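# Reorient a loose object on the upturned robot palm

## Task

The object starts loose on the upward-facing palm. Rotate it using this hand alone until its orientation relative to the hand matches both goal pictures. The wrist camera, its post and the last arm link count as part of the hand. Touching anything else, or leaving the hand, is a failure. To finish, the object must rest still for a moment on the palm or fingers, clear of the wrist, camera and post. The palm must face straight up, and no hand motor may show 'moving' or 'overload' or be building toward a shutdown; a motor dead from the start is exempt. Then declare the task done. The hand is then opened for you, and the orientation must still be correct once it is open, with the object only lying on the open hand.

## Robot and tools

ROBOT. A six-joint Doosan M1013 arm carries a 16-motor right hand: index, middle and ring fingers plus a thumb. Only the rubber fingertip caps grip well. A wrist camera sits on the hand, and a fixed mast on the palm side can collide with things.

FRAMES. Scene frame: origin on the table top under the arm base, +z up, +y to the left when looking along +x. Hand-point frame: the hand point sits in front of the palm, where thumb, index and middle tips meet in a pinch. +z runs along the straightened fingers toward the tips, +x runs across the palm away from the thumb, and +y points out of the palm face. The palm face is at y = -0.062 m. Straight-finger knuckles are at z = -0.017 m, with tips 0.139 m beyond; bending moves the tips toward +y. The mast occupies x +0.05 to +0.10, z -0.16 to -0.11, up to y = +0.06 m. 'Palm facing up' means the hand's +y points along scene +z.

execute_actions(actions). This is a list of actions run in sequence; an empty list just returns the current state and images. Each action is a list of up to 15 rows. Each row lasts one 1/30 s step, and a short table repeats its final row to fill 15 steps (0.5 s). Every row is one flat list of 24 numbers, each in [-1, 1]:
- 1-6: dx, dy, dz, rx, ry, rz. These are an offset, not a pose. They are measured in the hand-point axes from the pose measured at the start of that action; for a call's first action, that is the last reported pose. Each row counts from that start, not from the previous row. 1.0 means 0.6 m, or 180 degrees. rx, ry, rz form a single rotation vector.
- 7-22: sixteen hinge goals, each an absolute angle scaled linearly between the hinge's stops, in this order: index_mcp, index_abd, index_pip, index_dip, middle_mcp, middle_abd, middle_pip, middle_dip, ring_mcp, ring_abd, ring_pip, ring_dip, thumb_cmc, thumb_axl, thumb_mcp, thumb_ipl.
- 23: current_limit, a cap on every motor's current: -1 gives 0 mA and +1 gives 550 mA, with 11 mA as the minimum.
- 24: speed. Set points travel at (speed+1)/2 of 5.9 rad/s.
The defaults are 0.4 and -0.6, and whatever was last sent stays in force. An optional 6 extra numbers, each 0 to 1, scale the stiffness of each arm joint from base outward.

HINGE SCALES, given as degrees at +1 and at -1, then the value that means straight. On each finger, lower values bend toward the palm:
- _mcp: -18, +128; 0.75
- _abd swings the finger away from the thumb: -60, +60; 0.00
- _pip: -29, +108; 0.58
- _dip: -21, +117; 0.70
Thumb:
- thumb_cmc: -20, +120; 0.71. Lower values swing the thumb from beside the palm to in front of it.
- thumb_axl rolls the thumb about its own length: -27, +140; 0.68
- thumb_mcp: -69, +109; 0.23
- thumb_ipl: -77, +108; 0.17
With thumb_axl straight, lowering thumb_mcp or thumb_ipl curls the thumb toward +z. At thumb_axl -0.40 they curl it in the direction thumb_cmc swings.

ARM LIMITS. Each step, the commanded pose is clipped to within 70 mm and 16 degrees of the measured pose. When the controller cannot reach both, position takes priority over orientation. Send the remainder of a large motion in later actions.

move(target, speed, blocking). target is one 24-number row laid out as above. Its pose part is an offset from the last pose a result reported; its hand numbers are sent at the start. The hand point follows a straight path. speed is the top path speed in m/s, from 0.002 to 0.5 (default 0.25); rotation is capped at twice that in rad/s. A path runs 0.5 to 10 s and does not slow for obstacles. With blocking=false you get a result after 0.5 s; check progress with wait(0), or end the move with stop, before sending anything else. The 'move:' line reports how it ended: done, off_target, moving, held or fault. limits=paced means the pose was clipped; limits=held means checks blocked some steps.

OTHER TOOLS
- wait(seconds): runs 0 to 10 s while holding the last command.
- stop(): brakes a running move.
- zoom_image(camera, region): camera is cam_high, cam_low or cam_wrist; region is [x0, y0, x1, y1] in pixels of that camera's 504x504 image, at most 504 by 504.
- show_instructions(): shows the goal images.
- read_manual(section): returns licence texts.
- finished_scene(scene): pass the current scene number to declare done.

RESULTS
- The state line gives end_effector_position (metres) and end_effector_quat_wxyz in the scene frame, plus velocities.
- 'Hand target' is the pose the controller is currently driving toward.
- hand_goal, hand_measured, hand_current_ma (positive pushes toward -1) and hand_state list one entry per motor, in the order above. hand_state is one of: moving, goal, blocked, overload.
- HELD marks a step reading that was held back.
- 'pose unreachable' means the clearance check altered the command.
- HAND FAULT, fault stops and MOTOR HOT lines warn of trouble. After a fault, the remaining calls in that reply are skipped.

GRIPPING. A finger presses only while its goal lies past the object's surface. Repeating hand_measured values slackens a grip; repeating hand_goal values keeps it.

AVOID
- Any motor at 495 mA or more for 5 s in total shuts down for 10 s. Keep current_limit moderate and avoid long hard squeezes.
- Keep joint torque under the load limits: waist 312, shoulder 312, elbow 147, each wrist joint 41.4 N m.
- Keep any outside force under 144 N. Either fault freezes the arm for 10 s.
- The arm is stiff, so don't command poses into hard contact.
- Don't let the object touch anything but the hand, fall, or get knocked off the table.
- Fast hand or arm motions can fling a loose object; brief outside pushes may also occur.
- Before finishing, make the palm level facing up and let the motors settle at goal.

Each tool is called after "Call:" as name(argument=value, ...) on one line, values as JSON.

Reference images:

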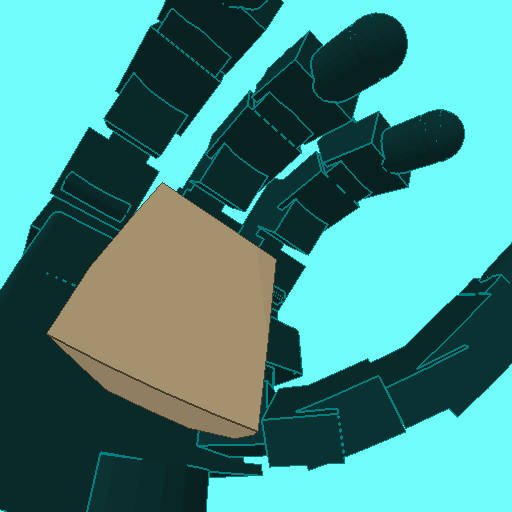

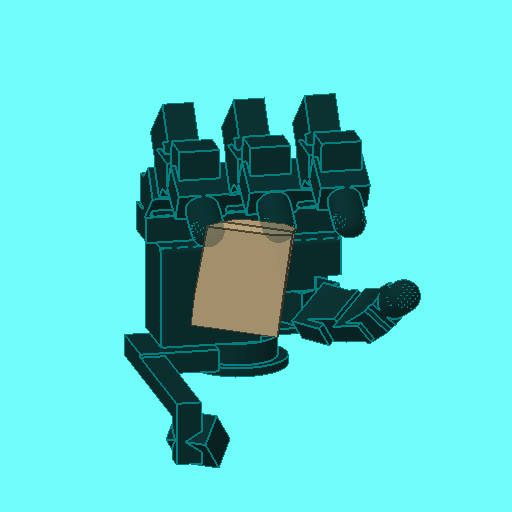

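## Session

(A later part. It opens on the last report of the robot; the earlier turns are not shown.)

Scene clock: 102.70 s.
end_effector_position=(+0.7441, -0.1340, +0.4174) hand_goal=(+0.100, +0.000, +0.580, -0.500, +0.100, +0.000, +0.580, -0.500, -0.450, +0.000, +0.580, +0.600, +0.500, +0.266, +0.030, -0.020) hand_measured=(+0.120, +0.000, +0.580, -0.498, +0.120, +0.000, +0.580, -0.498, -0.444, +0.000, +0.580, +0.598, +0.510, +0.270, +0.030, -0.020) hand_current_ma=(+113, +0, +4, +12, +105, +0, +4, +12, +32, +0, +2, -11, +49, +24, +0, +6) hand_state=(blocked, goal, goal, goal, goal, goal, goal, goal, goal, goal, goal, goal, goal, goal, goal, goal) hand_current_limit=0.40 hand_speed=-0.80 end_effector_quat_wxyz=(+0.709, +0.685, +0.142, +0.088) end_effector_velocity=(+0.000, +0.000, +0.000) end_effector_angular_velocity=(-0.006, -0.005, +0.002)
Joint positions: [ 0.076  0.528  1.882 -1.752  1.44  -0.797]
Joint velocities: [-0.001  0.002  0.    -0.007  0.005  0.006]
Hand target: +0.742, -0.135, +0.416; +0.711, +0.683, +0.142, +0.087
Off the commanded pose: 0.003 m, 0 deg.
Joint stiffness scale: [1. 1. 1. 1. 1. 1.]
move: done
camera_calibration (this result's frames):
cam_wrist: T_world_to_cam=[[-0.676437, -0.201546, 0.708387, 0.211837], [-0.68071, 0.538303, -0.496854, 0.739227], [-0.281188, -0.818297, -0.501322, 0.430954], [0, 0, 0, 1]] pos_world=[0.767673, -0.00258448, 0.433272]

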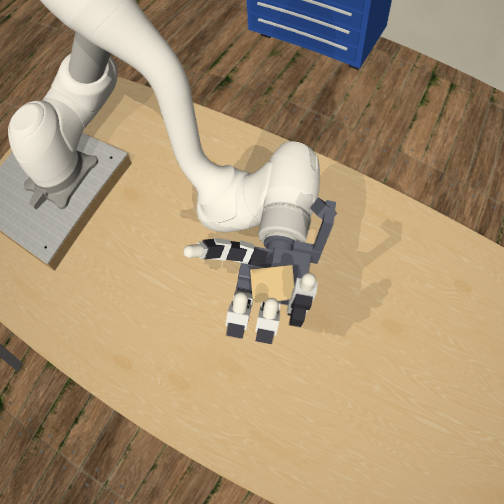

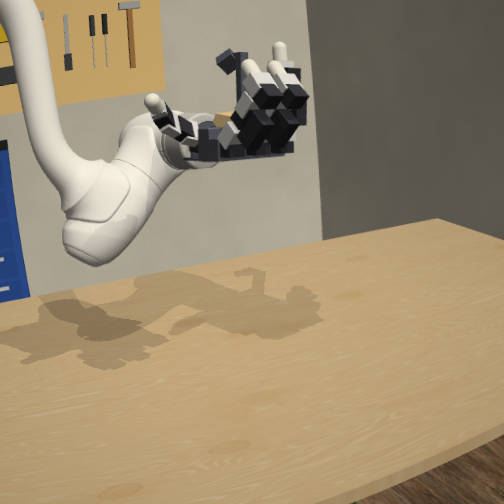

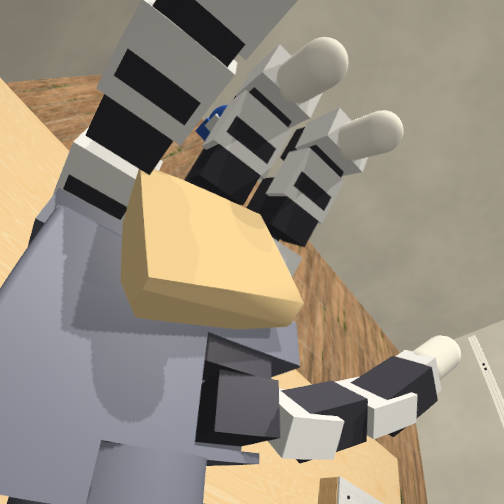

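Call:
move(target=[0,0,0,0.09,0,0.0, 0.75,0,0.58,-0.5, -0.6,0,0.58,0.6, -0.45,0,0.58,0.6, 0.5,0.266,0.03,-0.02, 0.4,-0.8], speed=0.06)

Call:
zoom_image(camera="cam_high", region=[180,180,400,400])

Scene clock: 111.53 s.
end_effector_position=(+0.7420, -0.1356, +0.4159) hand_goal=(+0.750, +0.000, +0.580, -0.500, -0.600, +0.000, +0.580, +0.600, -0.450, +0.000, +0.580, +0.600, +0.500, +0.266, +0.030, -0.020) hand_measured=(+0.760, +0.000, +0.580, -0.498, -0.590, +0.000, +0.580, +0.598, -0.444, +0.000, +0.580, +0.598, +0.510, +0.270, +0.030, -0.020) hand_current_ma=(+53, +0, +4, +12, +50, +0, +4, -14, +31, +0, +2, -11, +49, +24, +1, +6) hand_state=(goal, goal, goal, goal, goal, goal, goal, goal, goal, goal, goal, goal, goal, goal, goal, goal) hand_current_limit=0.40 hand_speed=-0.80 end_effector_quat_wxyz=(+0.608, +0.776, +0.153, +0.064) end_effector_velocity=(-0.000, -0.000, -0.002) end_effector_angular_velocity=(+0.009, +0.006, -0.002)
Joint positions: [ 0.098  0.448  1.845 -1.489  1.278 -0.97 ]
Joint velocities: [ 0.    -0.001 -0.001  0.011 -0.005 -0.007]
Hand target: +0.744, -0.134, +0.417; +0.605, +0.778, +0.153, +0.067
Off the commanded pose: 0.003 m, 1 deg.
Joint stiffness scale: [1. 1. 1. 1. 1. 1.]
move: done
camera_calibration (this result's frames):
cam_wrist: T_world_to_cam=[[-0.619375, -0.366041, 0.694542, 0.152212], [-0.699612, 0.658769, -0.276708, 0.67671], [-0.356256, -0.657296, -0.664112, 0.573579], [0, 0, 0, 1]] pos_world=[0.772051, -0.0130686, 0.462454]

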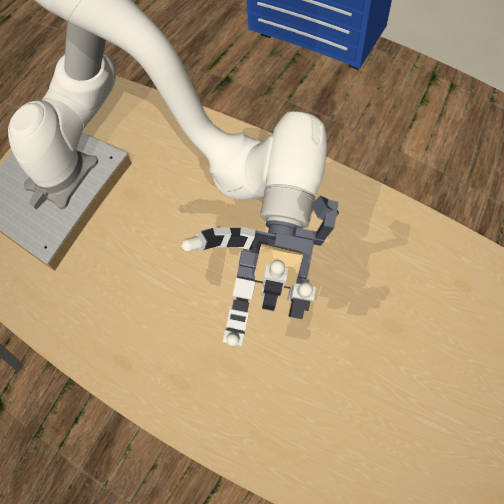

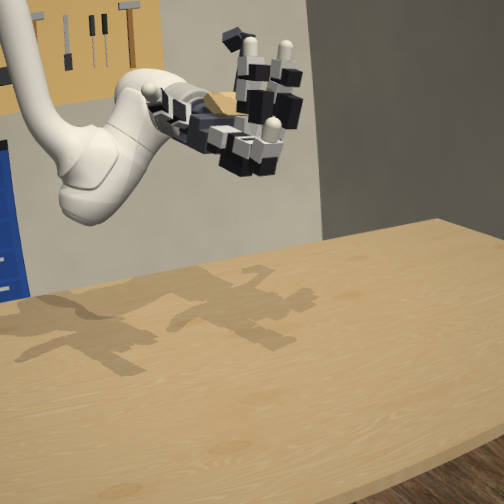

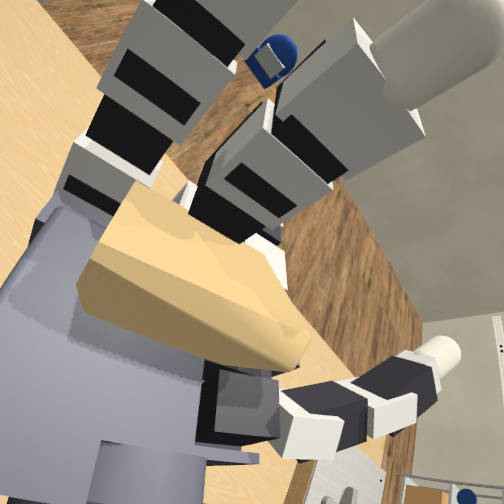

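Region (180, 180, 400, 400) of cam_high's 504x504 image, scaled by 2.291, with more detail than that image has.

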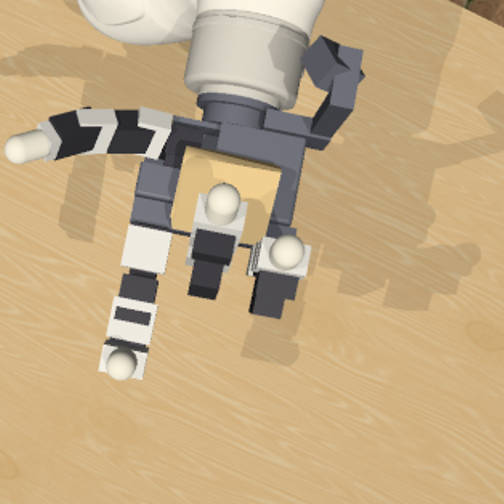

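Call:
move(target=[0,0,0,0.04,0,-0.03, 0.75,0,0.58,-0.5, 0.75,0,0.58,-0.5, -0.7,0,0.58,0.6, 0.5,0.266,0.03,-0.02, 0.4,-0.6], speed=0.06)

Call:
zoom_image(camera="cam_high", region=[180,180,400,400])

Scene clock: 121.73 s.
end_effector_position=(+0.7400, -0.1362, +0.4142) hand_goal=(+0.750, +0.000, +0.580, -0.500, +0.750, +0.000, +0.580, -0.500, -0.700, +0.000, +0.580, +0.600, +0.500, +0.266, +0.030, -0.020) hand_measured=(+0.760, +0.000, +0.580, -0.498, +0.760, +0.000, +0.582, -0.496, -0.694, +0.000, +0.580, +0.598, +0.510, +0.270, +0.030, -0.020) hand_current_ma=(+53, +0, +4, +12, +91, -11, +28, +21, +34, -3, +2, -11, +49, +24, +1, +6) hand_state=(goal, goal, goal, goal, moving, moving, moving, moving, goal, goal, goal, goal, goal, goal, goal, goal) hand_current_limit=0.40 hand_speed=-0.60 end_effector_quat_wxyz=(+0.563, +0.803, +0.192, +0.023) end_effector_velocity=(-0.000, -0.000, -0.000) end_effector_angular_velocity=(+0.001, +0.002, -0.001)
Joint positions: [ 0.098  0.411  1.838 -1.36   1.231 -1.15 ]
Joint velocities: [ 0.    -0.     0.     0.002  0.    -0.002]
Hand target: +0.742, -0.136, +0.416; +0.560, +0.805, +0.193, +0.026
Off the commanded pose: 0.003 m, 1 deg.
Joint stiffness scale: [1. 1. 1. 1. 1. 1.]
move: done
camera_calibration (this result's frames):
cam_wrist: T_world_to_cam=[[-0.52263, -0.431775, 0.735138, 0.0545498], [-0.731659, 0.669779, -0.12677, 0.638342], [-0.437644, -0.604124, -0.665959, 0.639586], [0, 0, 0, 1]] pos_world=[0.775469, -0.0176057, 0.466759]

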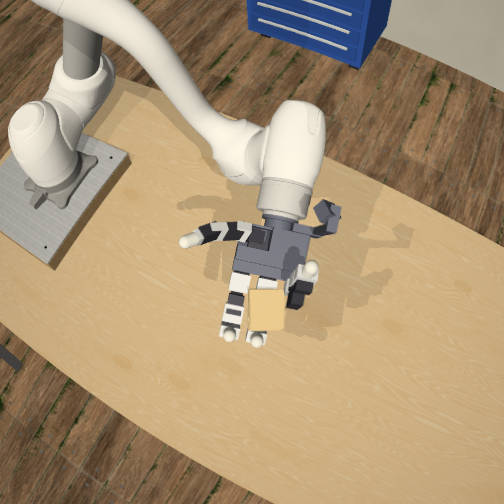

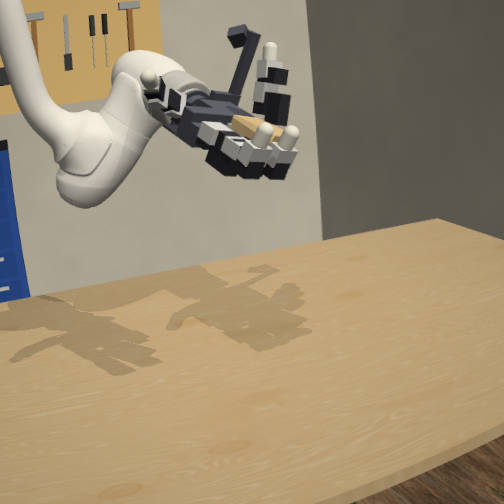

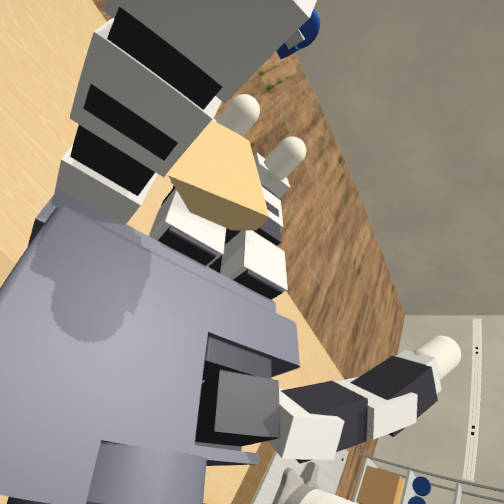

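Region (180, 180, 400, 400) of cam_high's 504x504 image, scaled by 2.291, with more detail than that image has.

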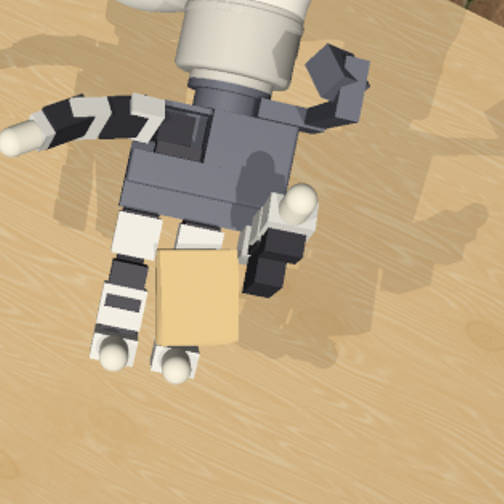

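Call:
move(target=[0,0,0,-0.06,0,0.1, 0.75,0,0.58,-0.5, 0.75,0,0.58,-0.5, -0.7,0,0.58,0.6, 0.5,0.266,0.03,-0.02, 0.4,-0.6], speed=0.15)

Call:
zoom_image(camera="cam_high", region=[180,180,400,400])

Scene clock: 126.50 s.
end_effector_position=(+0.7390, -0.1364, +0.4121) hand_goal=(+0.750, +0.000, +0.580, -0.500, +0.750, +0.000, +0.580, -0.500, -0.700, +0.000, +0.580, +0.600, +0.500, +0.266, +0.030, -0.020) hand_measured=(+0.760, +0.000, +0.580, -0.498, +0.764, +0.000, +0.582, -0.496, -0.698, +0.000, +0.580, +0.598, +0.510, +0.270, +0.030, -0.020) hand_current_ma=(+54, +0, +4, +12, +72, -2, +10, +16, +16, -3, +2, -11, +49, +24, +1, +6) hand_state=(goal, goal, goal, goal, goal, goal, goal, goal, goal, goal, goal, goal, goal, goal, goal, goal) hand_current_limit=0.40 hand_speed=-0.60 end_effector_quat_wxyz=(+0.623, +0.770, +0.064, +0.127) end_effector_velocity=(-0.000, -0.000, +0.001) end_effector_angular_velocity=(-0.003, -0.011, -0.003)
Joint positions: [ 0.098  0.488  1.815 -1.53   1.328 -0.74 ]
Joint velocities: [-0.     0.001 -0.001 -0.004  0.005  0.011]
Hand target: +0.740, -0.136, +0.414; +0.625, +0.767, +0.061, +0.128
Off the commanded pose: 0.002 m, 1 deg.
Joint stiffness scale: [1. 1. 1. 1. 1. 1.]
move: done
camera_calibration (this result's frames):
cam_wrist: T_world_to_cam=[[-0.771523, -0.323286, 0.54794, 0.331424], [-0.585442, 0.697881, -0.412577, 0.651045], [-0.249017, -0.6391, -0.727696, 0.518865], [0, 0, 0, 1]] pos_world=[0.766057, -0.0156009, 0.464582]

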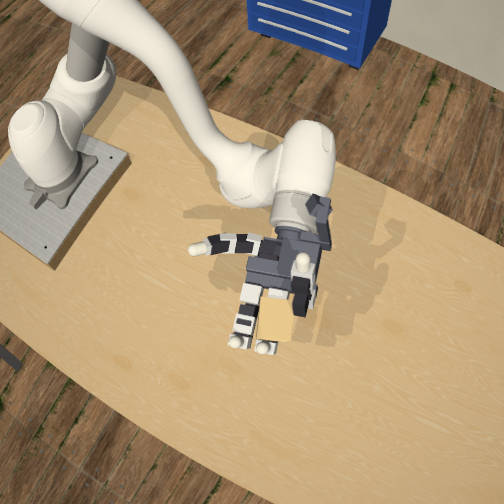

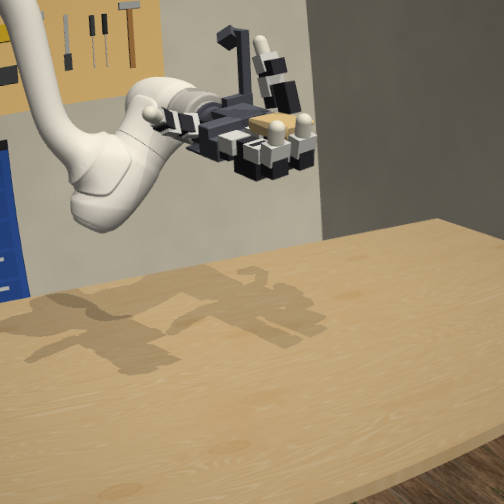

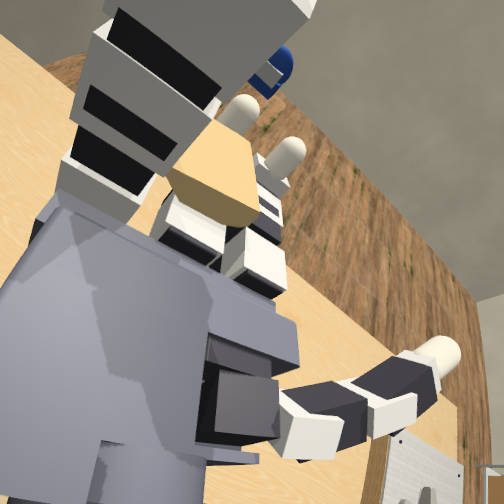

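Region (180, 180, 400, 400) of cam_high's 504x504 image, scaled by 2.291, with more detail than that image has.

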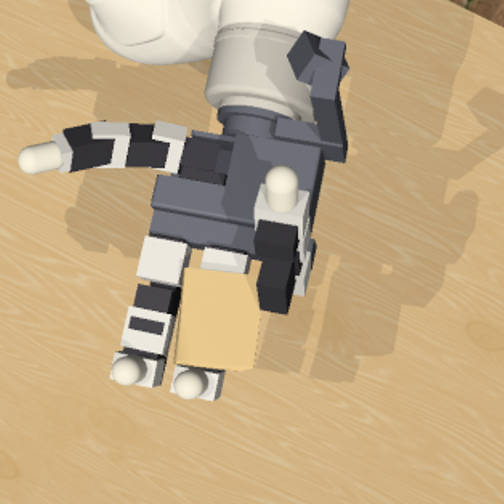

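Call:
move(target=[0,0,0,-0.068,0,0, 0.3,0.2,0.58,-0.5, 0.3,0.2,0.58,-0.5, -0.7,0,0.58,0.6, 0.5,0.266,0.03,-0.02, 0.4,-0.8], speed=0.06)

Call:
zoom_image(camera="cam_high", region=[180,180,400,400])

Scene clock: 136.83 s.
end_effector_position=(+0.7410, -0.1354, +0.4133) hand_goal=(+0.300, +0.200, +0.580, -0.500, +0.300, +0.200, +0.580, -0.500, -0.700, +0.000, +0.580, +0.600, +0.500, +0.266, +0.030, -0.020) hand_measured=(+0.328, +0.198, +0.580, -0.498, +0.322, +0.198, +0.582, -0.498, -0.700, +0.000, +0.580, +0.598, +0.510, +0.270, +0.030, -0.020) hand_current_ma=(+151, -8, +4, +12, +123, -8, +10, +13, +2, -3, +2, -11, +51, +24, +4, +6) hand_state=(blocked, goal, goal, goal, blocked, goal, goal, goal, goal, goal, goal, goal, goal, goal, goal, goal) hand_current_limit=0.40 hand_speed=-0.80 end_effector_quat_wxyz=(+0.698, +0.701, +0.051, +0.135) end_effector_velocity=(-0.000, -0.000, +0.001) end_effector_angular_velocity=(-0.010, -0.003, -0.002)
Joint positions: [ 0.083  0.558  1.818 -1.688  1.477 -0.639]
Joint velocities: [-0.001  0.002  0.    -0.007  0.008  0.004]
Hand target: +0.739, -0.136, +0.412; +0.701, +0.699, +0.050, +0.133
Off the commanded pose: 0.003 m, 1 deg.
Joint stiffness scale: [1. 1. 1. 1. 1. 1.]
move: done
camera_calibration (this result's frames):
cam_wrist: T_world_to_cam=[[-0.808287, -0.197376, 0.55472, 0.374059], [-0.543468, 0.612572, -0.573932, 0.676052], [-0.226526, -0.765375, -0.602401, 0.435383], [0, 0, 0, 1]] pos_world=[0.768386, -0.00706872, 0.442785]

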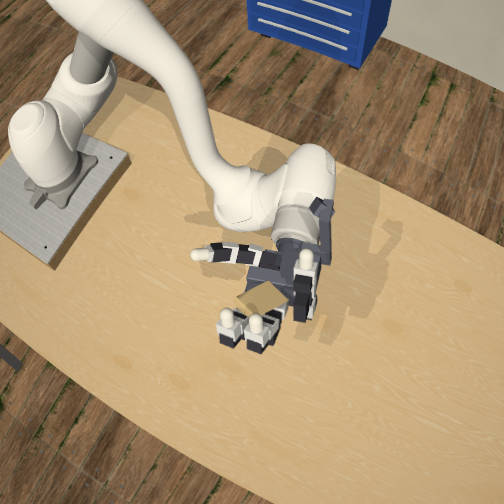

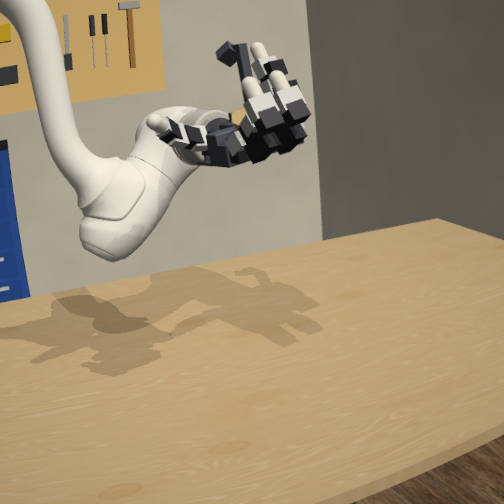

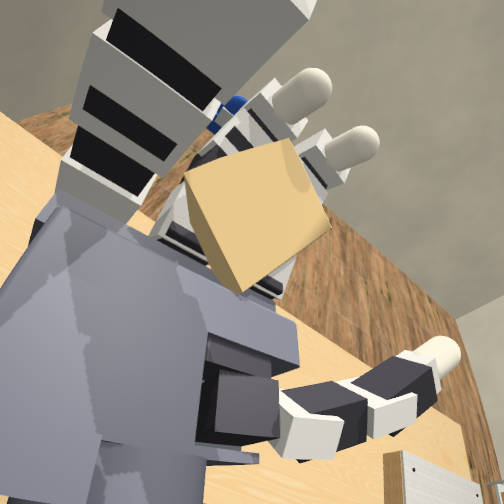

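Region (180, 180, 400, 400) of cam_high's 504x504 image, scaled by 2.291, with more detail than that image has.

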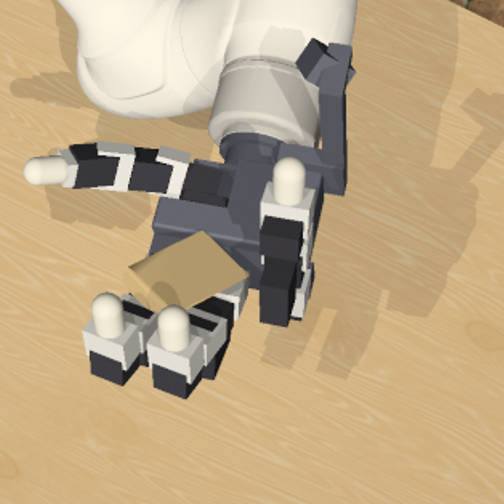

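Call:
move(target=[0,0,0,0,0,-0.037, 0.72,0,0.58,-0.5, 0.72,0,0.58,-0.5, 0.72,0,0.58,-0.5, 0.5,0.266,0.03,-0.02, 0.4,-0.7], speed=0.06)

Call:
zoom_image(camera="cam_high", region=[180,180,400,400])

Scene clock: 144.23 s.
end_effector_position=(+0.7423, -0.1340, +0.4131) hand_goal=(+0.720, +0.000, +0.580, -0.500, +0.720, +0.000, +0.580, -0.500, +0.720, +0.000, +0.580, -0.500, +0.500, +0.266, +0.030, -0.020) hand_measured=(+0.732, +0.004, +0.580, -0.498, +0.730, +0.004, +0.582, -0.498, +0.728, +0.000, +0.580, -0.498, +0.510, +0.270, +0.030, -0.020) hand_current_ma=(+60, +15, +4, +12, +50, +14, +10, +13, +50, -3, +2, +13, +51, +24, +4, +6) hand_state=(goal, goal, goal, goal, goal, goal, goal, goal, goal, goal, goal, goal, goal, goal, goal, goal) hand_current_limit=0.40 hand_speed=-0.70 end_effector_quat_wxyz=(+0.704, +0.698, +0.089, +0.096) end_effector_velocity=(+0.000, -0.000, -0.000) end_effector_angular_velocity=(+0.000, +0.002, +0.001)
Joint positions: [ 0.083  0.553  1.836 -1.689  1.478 -0.737]
Joint velocities: [-0.    -0.     0.    -0.    -0.001 -0.001]
Hand target: +0.741, -0.135, +0.413; +0.705, +0.697, +0.091, +0.094
Off the commanded pose: 0.002 m, 0 deg.
Joint stiffness scale: [1. 1. 1. 1. 1. 1.]
move: done
camera_calibration (this result's frames):
cam_wrist: T_world_to_cam=[[-0.74428, -0.179744, 0.643226, 0.293817], [-0.601918, 0.597836, -0.529422, 0.698799], [-0.289383, -0.781207, -0.553149, 0.460768], [0, 0, 0, 1]] pos_world=[0.77264, -0.00500002, 0.435841]

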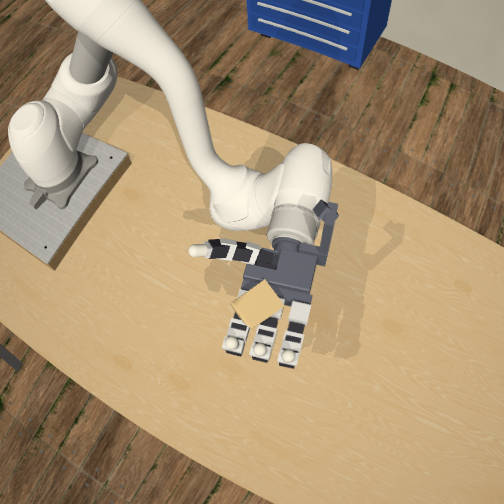

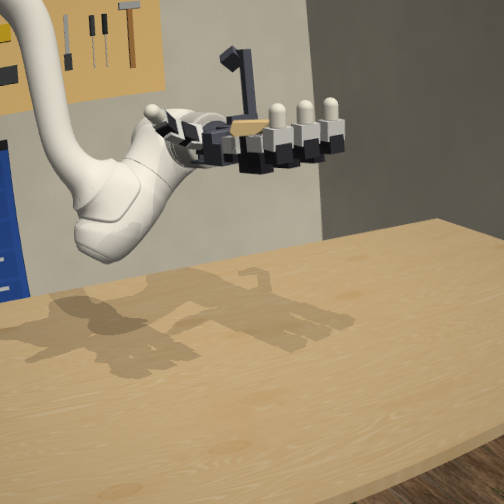

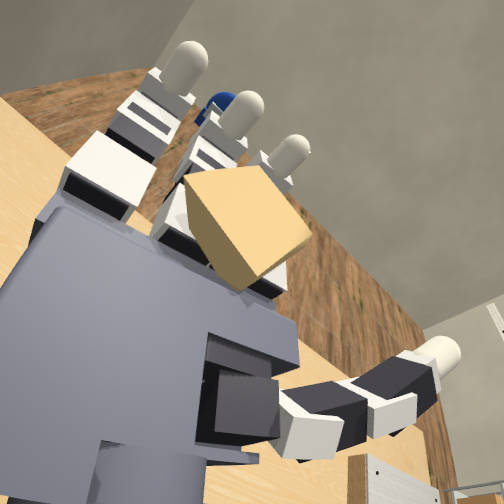

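Region (180, 180, 400, 400) of cam_high's 504x504 image, scaled by 2.291, with more detail than that image has.

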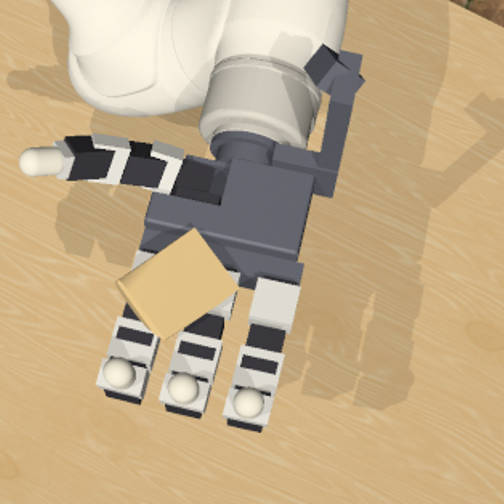

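Call:
move(target=[0,0,0,0,0,-0.08, 0.72,0,0.58,-0.5, 0.72,0,0.58,-0.5, 0.72,0,0.58,-0.5, 0.5,0.266,0.03,-0.02, 0.4,-0.8], speed=0.08)

Call:
move(target=[0,0,0,0,0,0, 0.45,0,0.58,-0.5, 0.5,0,0.58,-0.5, 0.4,0,0.58,-0.5, 0.5,0.266,0.03,-0.02, 0.4,-0.85])

Call:
zoom_image(camera="cam_high", region=[180,180,400,400])

Scene clock: 151.87 s.
end_effector_position=(+0.7433, -0.1329, +0.4126) hand_goal=(+0.720, +0.000, +0.580, -0.500, +0.720, +0.000, +0.580, -0.500, +0.720, +0.000, +0.580, -0.500, +0.500, +0.266, +0.030, -0.020) hand_measured=(+0.732, +0.002, +0.580, -0.498, +0.730, +0.002, +0.582, -0.498, +0.728, +0.000, +0.580, -0.498, +0.510, +0.270, +0.030, -0.020) hand_current_ma=(+60, +9, +4, +12, +50, +9, +10, +13, +50, -3, +2, +13, +51, +24, +4, +6) hand_state=(goal, goal, goal, goal, goal, goal, goal, goal, goal, goal, goal, goal, goal, goal, goal, goal) hand_current_limit=0.40 hand_speed=-0.80 end_effector_quat_wxyz=(+0.710, +0.683, +0.174, +0.009) end_effector_velocity=(+0.000, +0.000, +0.000) end_effector_angular_velocity=(-0.003, +0.012, +0.001)
Joint positions: [ 0.08   0.535  1.878 -1.691  1.478 -0.958]
Joint velocities: [-0.    -0.001  0.002 -0.    -0.001 -0.012]
Hand target: +0.742, -0.134, +0.413; +0.711, +0.681, +0.176, +0.007
Off the commanded pose: 0.002 m, 0 deg.
Joint stiffness scale: [1. 1. 1. 1. 1. 1.]
move: done
camera_calibration (this result's frames):
cam_wrist: T_world_to_cam=[[-0.572016, -0.132861, 0.80941, 0.104723], [-0.711644, 0.571079, -0.409184, 0.72691], [-0.407873, -0.810072, -0.421216, 0.4915], [0, 0, 0, 1]] pos_world=[0.777674, -0.00305892, 0.419704]

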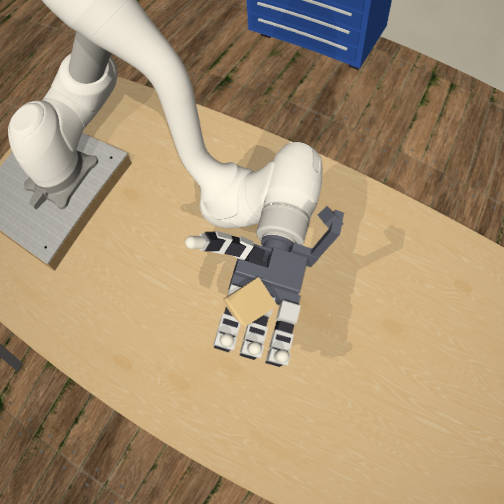

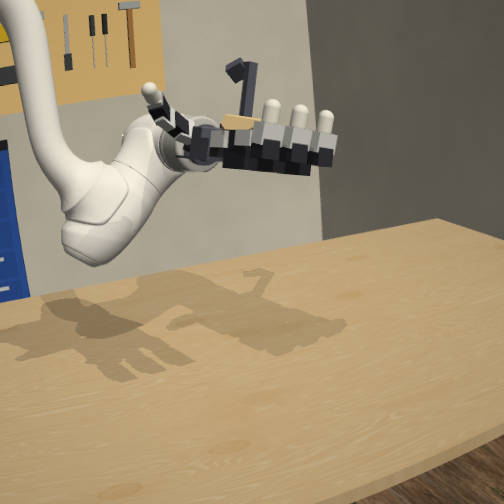

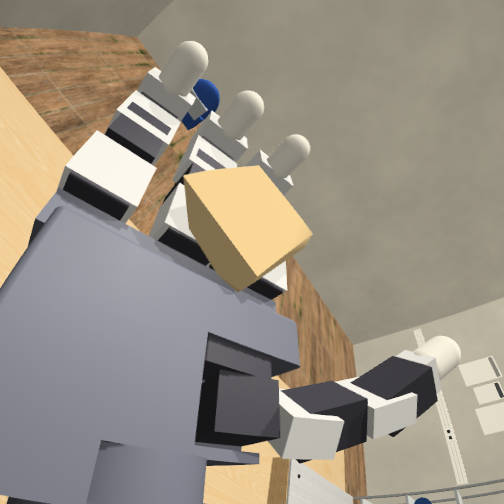

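Scene clock: 153.03 s.
end_effector_position=(+0.7433, -0.1329, +0.4126) hand_goal=(+0.450, +0.000, +0.580, -0.500, +0.500, +0.000, +0.580, -0.500, +0.400, +0.000, +0.580, -0.500, +0.500, +0.266, +0.030, -0.020) hand_measured=(+0.476, +0.002, +0.580, -0.498, +0.526, +0.002, +0.582, -0.498, +0.426, +0.000, +0.580, -0.498, +0.510, +0.270, +0.030, -0.020) hand_current_ma=(+141, +8, +4, +12, +135, +8, +10, +13, +144, -3, +2, +13, +51, +24, +4, +6) hand_state=(blocked, goal, goal, goal, blocked, goal, goal, goal, blocked, goal, goal, goal, goal, goal, goal, goal) hand_current_limit=0.40 hand_speed=-0.85 end_effector_quat_wxyz=(+0.710, +0.683, +0.174, +0.009) end_effector_velocity=(-0.000, -0.000, -0.000) end_effector_angular_velocity=(+0.001, -0.002, +0.000)
Joint positions: [ 0.08   0.535  1.878 -1.691  1.478 -0.958]
Joint velocities: [ 0.     0.     0.     0.    -0.001  0.002]
Hand target: +0.743, -0.133, +0.413; +0.710, +0.683, +0.174, +0.009
Off the commanded pose: 0.000 m, 0 deg.
Joint stiffness scale: [1. 1. 1. 1. 1. 1.]
move: done
camera_calibration (this result's frames):
cam_wrist: T_world_to_cam=[[-0.571867, -0.132819, 0.809523, 0.104571], [-0.711718, 0.57106, -0.409081, 0.726923], [-0.407953, -0.810092, -0.4211, 0.491511], [0, 0, 0, 1]] pos_world=[0.777678, -0.00305838, 0.419693]

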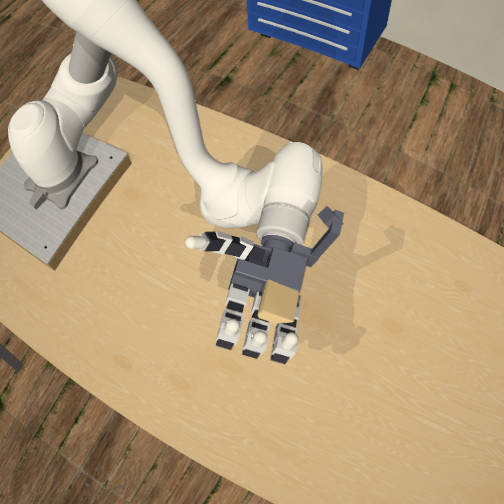

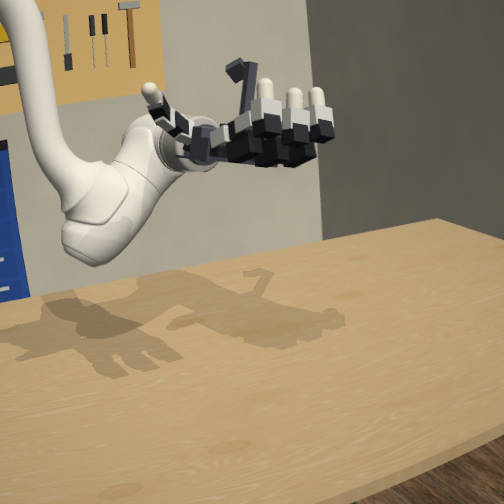

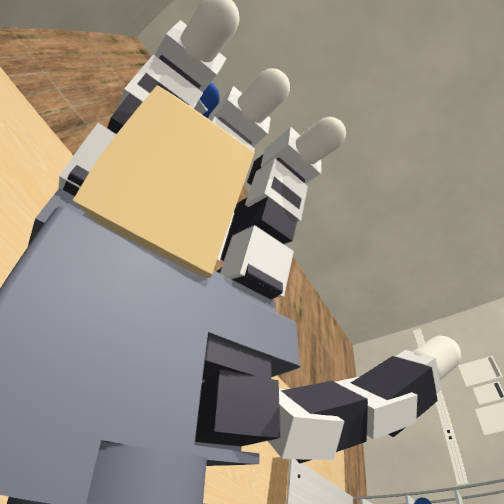

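Region (180, 180, 400, 400) of cam_high's 504x504 image, scaled by 2.291, with more detail than that image has.

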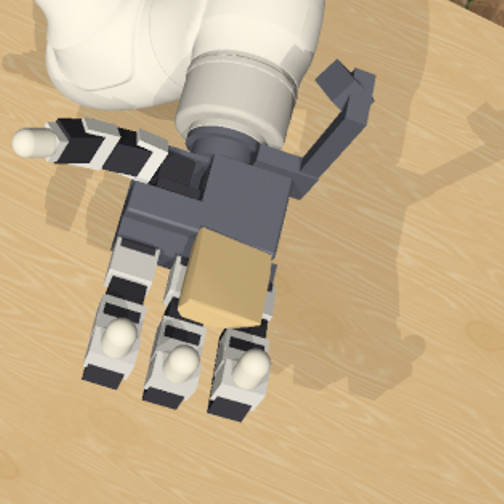

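Aligned. Level and flatten.

Call:
move(target=[0,0,0,0,0,0.077, 0.75,0,0.58,0.7, 0.75,0,0.58,0.7, 0.75,0,0.58,0.7, 0.5,0.266,0.03,-0.02, 0.4,-0.85], speed=0.1)

Call:
zoom_image(camera="cam_high", region=[180,180,400,400])

Scene clock: 161.23 s.
end_effector_position=(+0.7423, -0.1341, +0.4132) hand_goal=(+0.750, +0.000, +0.580, +0.700, +0.750, +0.000, +0.580, +0.700, +0.750, +0.000, +0.580, +0.700, +0.500, +0.266, +0.030, -0.020) hand_measured=(+0.760, +0.002, +0.580, +0.698, +0.760, +0.002, +0.582, +0.698, +0.758, +0.000, +0.580, +0.698, +0.510, +0.270, +0.030, -0.020) hand_current_ma=(+56, +8, +4, -11, +57, +8, +10, -11, +51, -3, +3, -11, +51, +24, +4, +6) hand_state=(goal, goal, goal, goal, goal, goal, goal, goal, goal, goal, goal, goal, goal, goal, goal, goal) hand_current_limit=0.40 hand_speed=-0.85 end_effector_quat_wxyz=(+0.704, +0.697, +0.092, +0.093) end_effector_velocity=(-0.000, +0.000, +0.001) end_effector_angular_velocity=(-0.000, -0.002, -0.000)
Joint positions: [ 0.082  0.552  1.837 -1.689  1.478 -0.745]
Joint velocities: [ 0.    -0.    -0.001  0.     0.001  0.001]
Hand target: +0.743, -0.133, +0.413; +0.703, +0.699, +0.090, +0.095
Off the commanded pose: 0.002 m, 0 deg.
Joint stiffness scale: [1. 1. 1. 1. 1. 1.]
move: done
camera_calibration (this result's frames):
cam_wrist: T_world_to_cam=[[-0.739004, -0.178181, 0.649711, 0.287339], [-0.606163, 0.596722, -0.525822, 0.700419], [-0.294006, -0.782416, -0.548987, 0.462333], [0, 0, 0, 1]] pos_world=[0.772841, -0.00502028, 0.435423]

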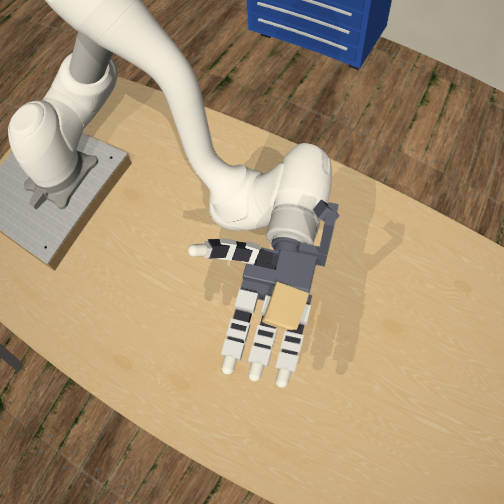

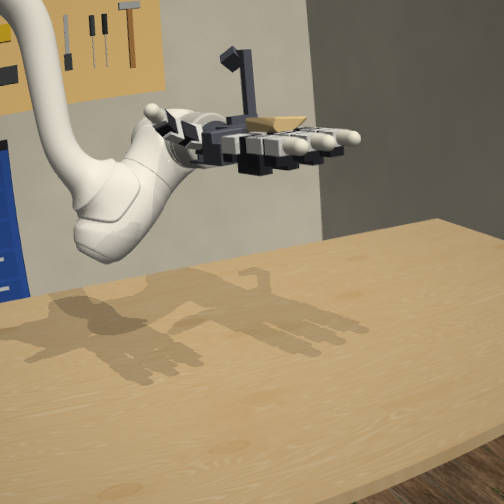

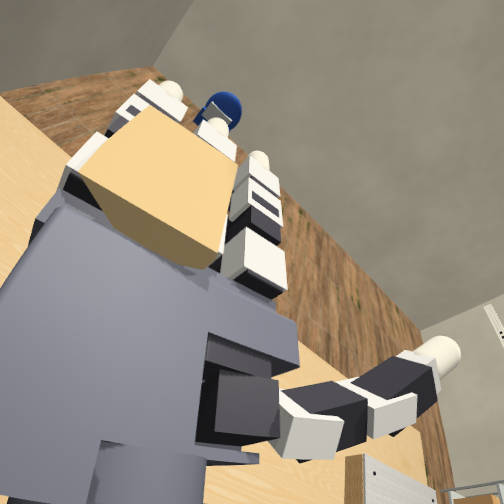

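Region (180, 180, 400, 400) of cam_high's 504x504 image, scaled by 2.291, with more detail than that image has.

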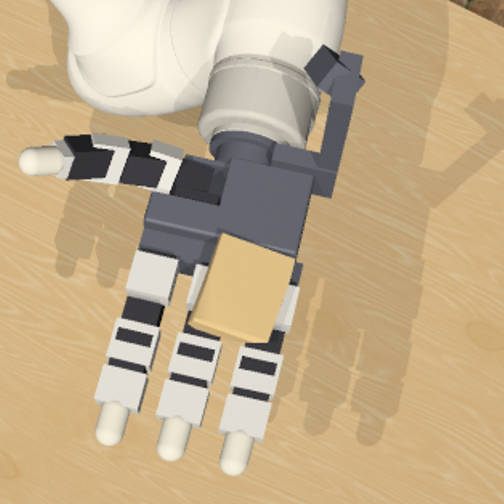

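Matches nicely.

Call:
finished_scene(scene=1)

The scene is finished: the task was done.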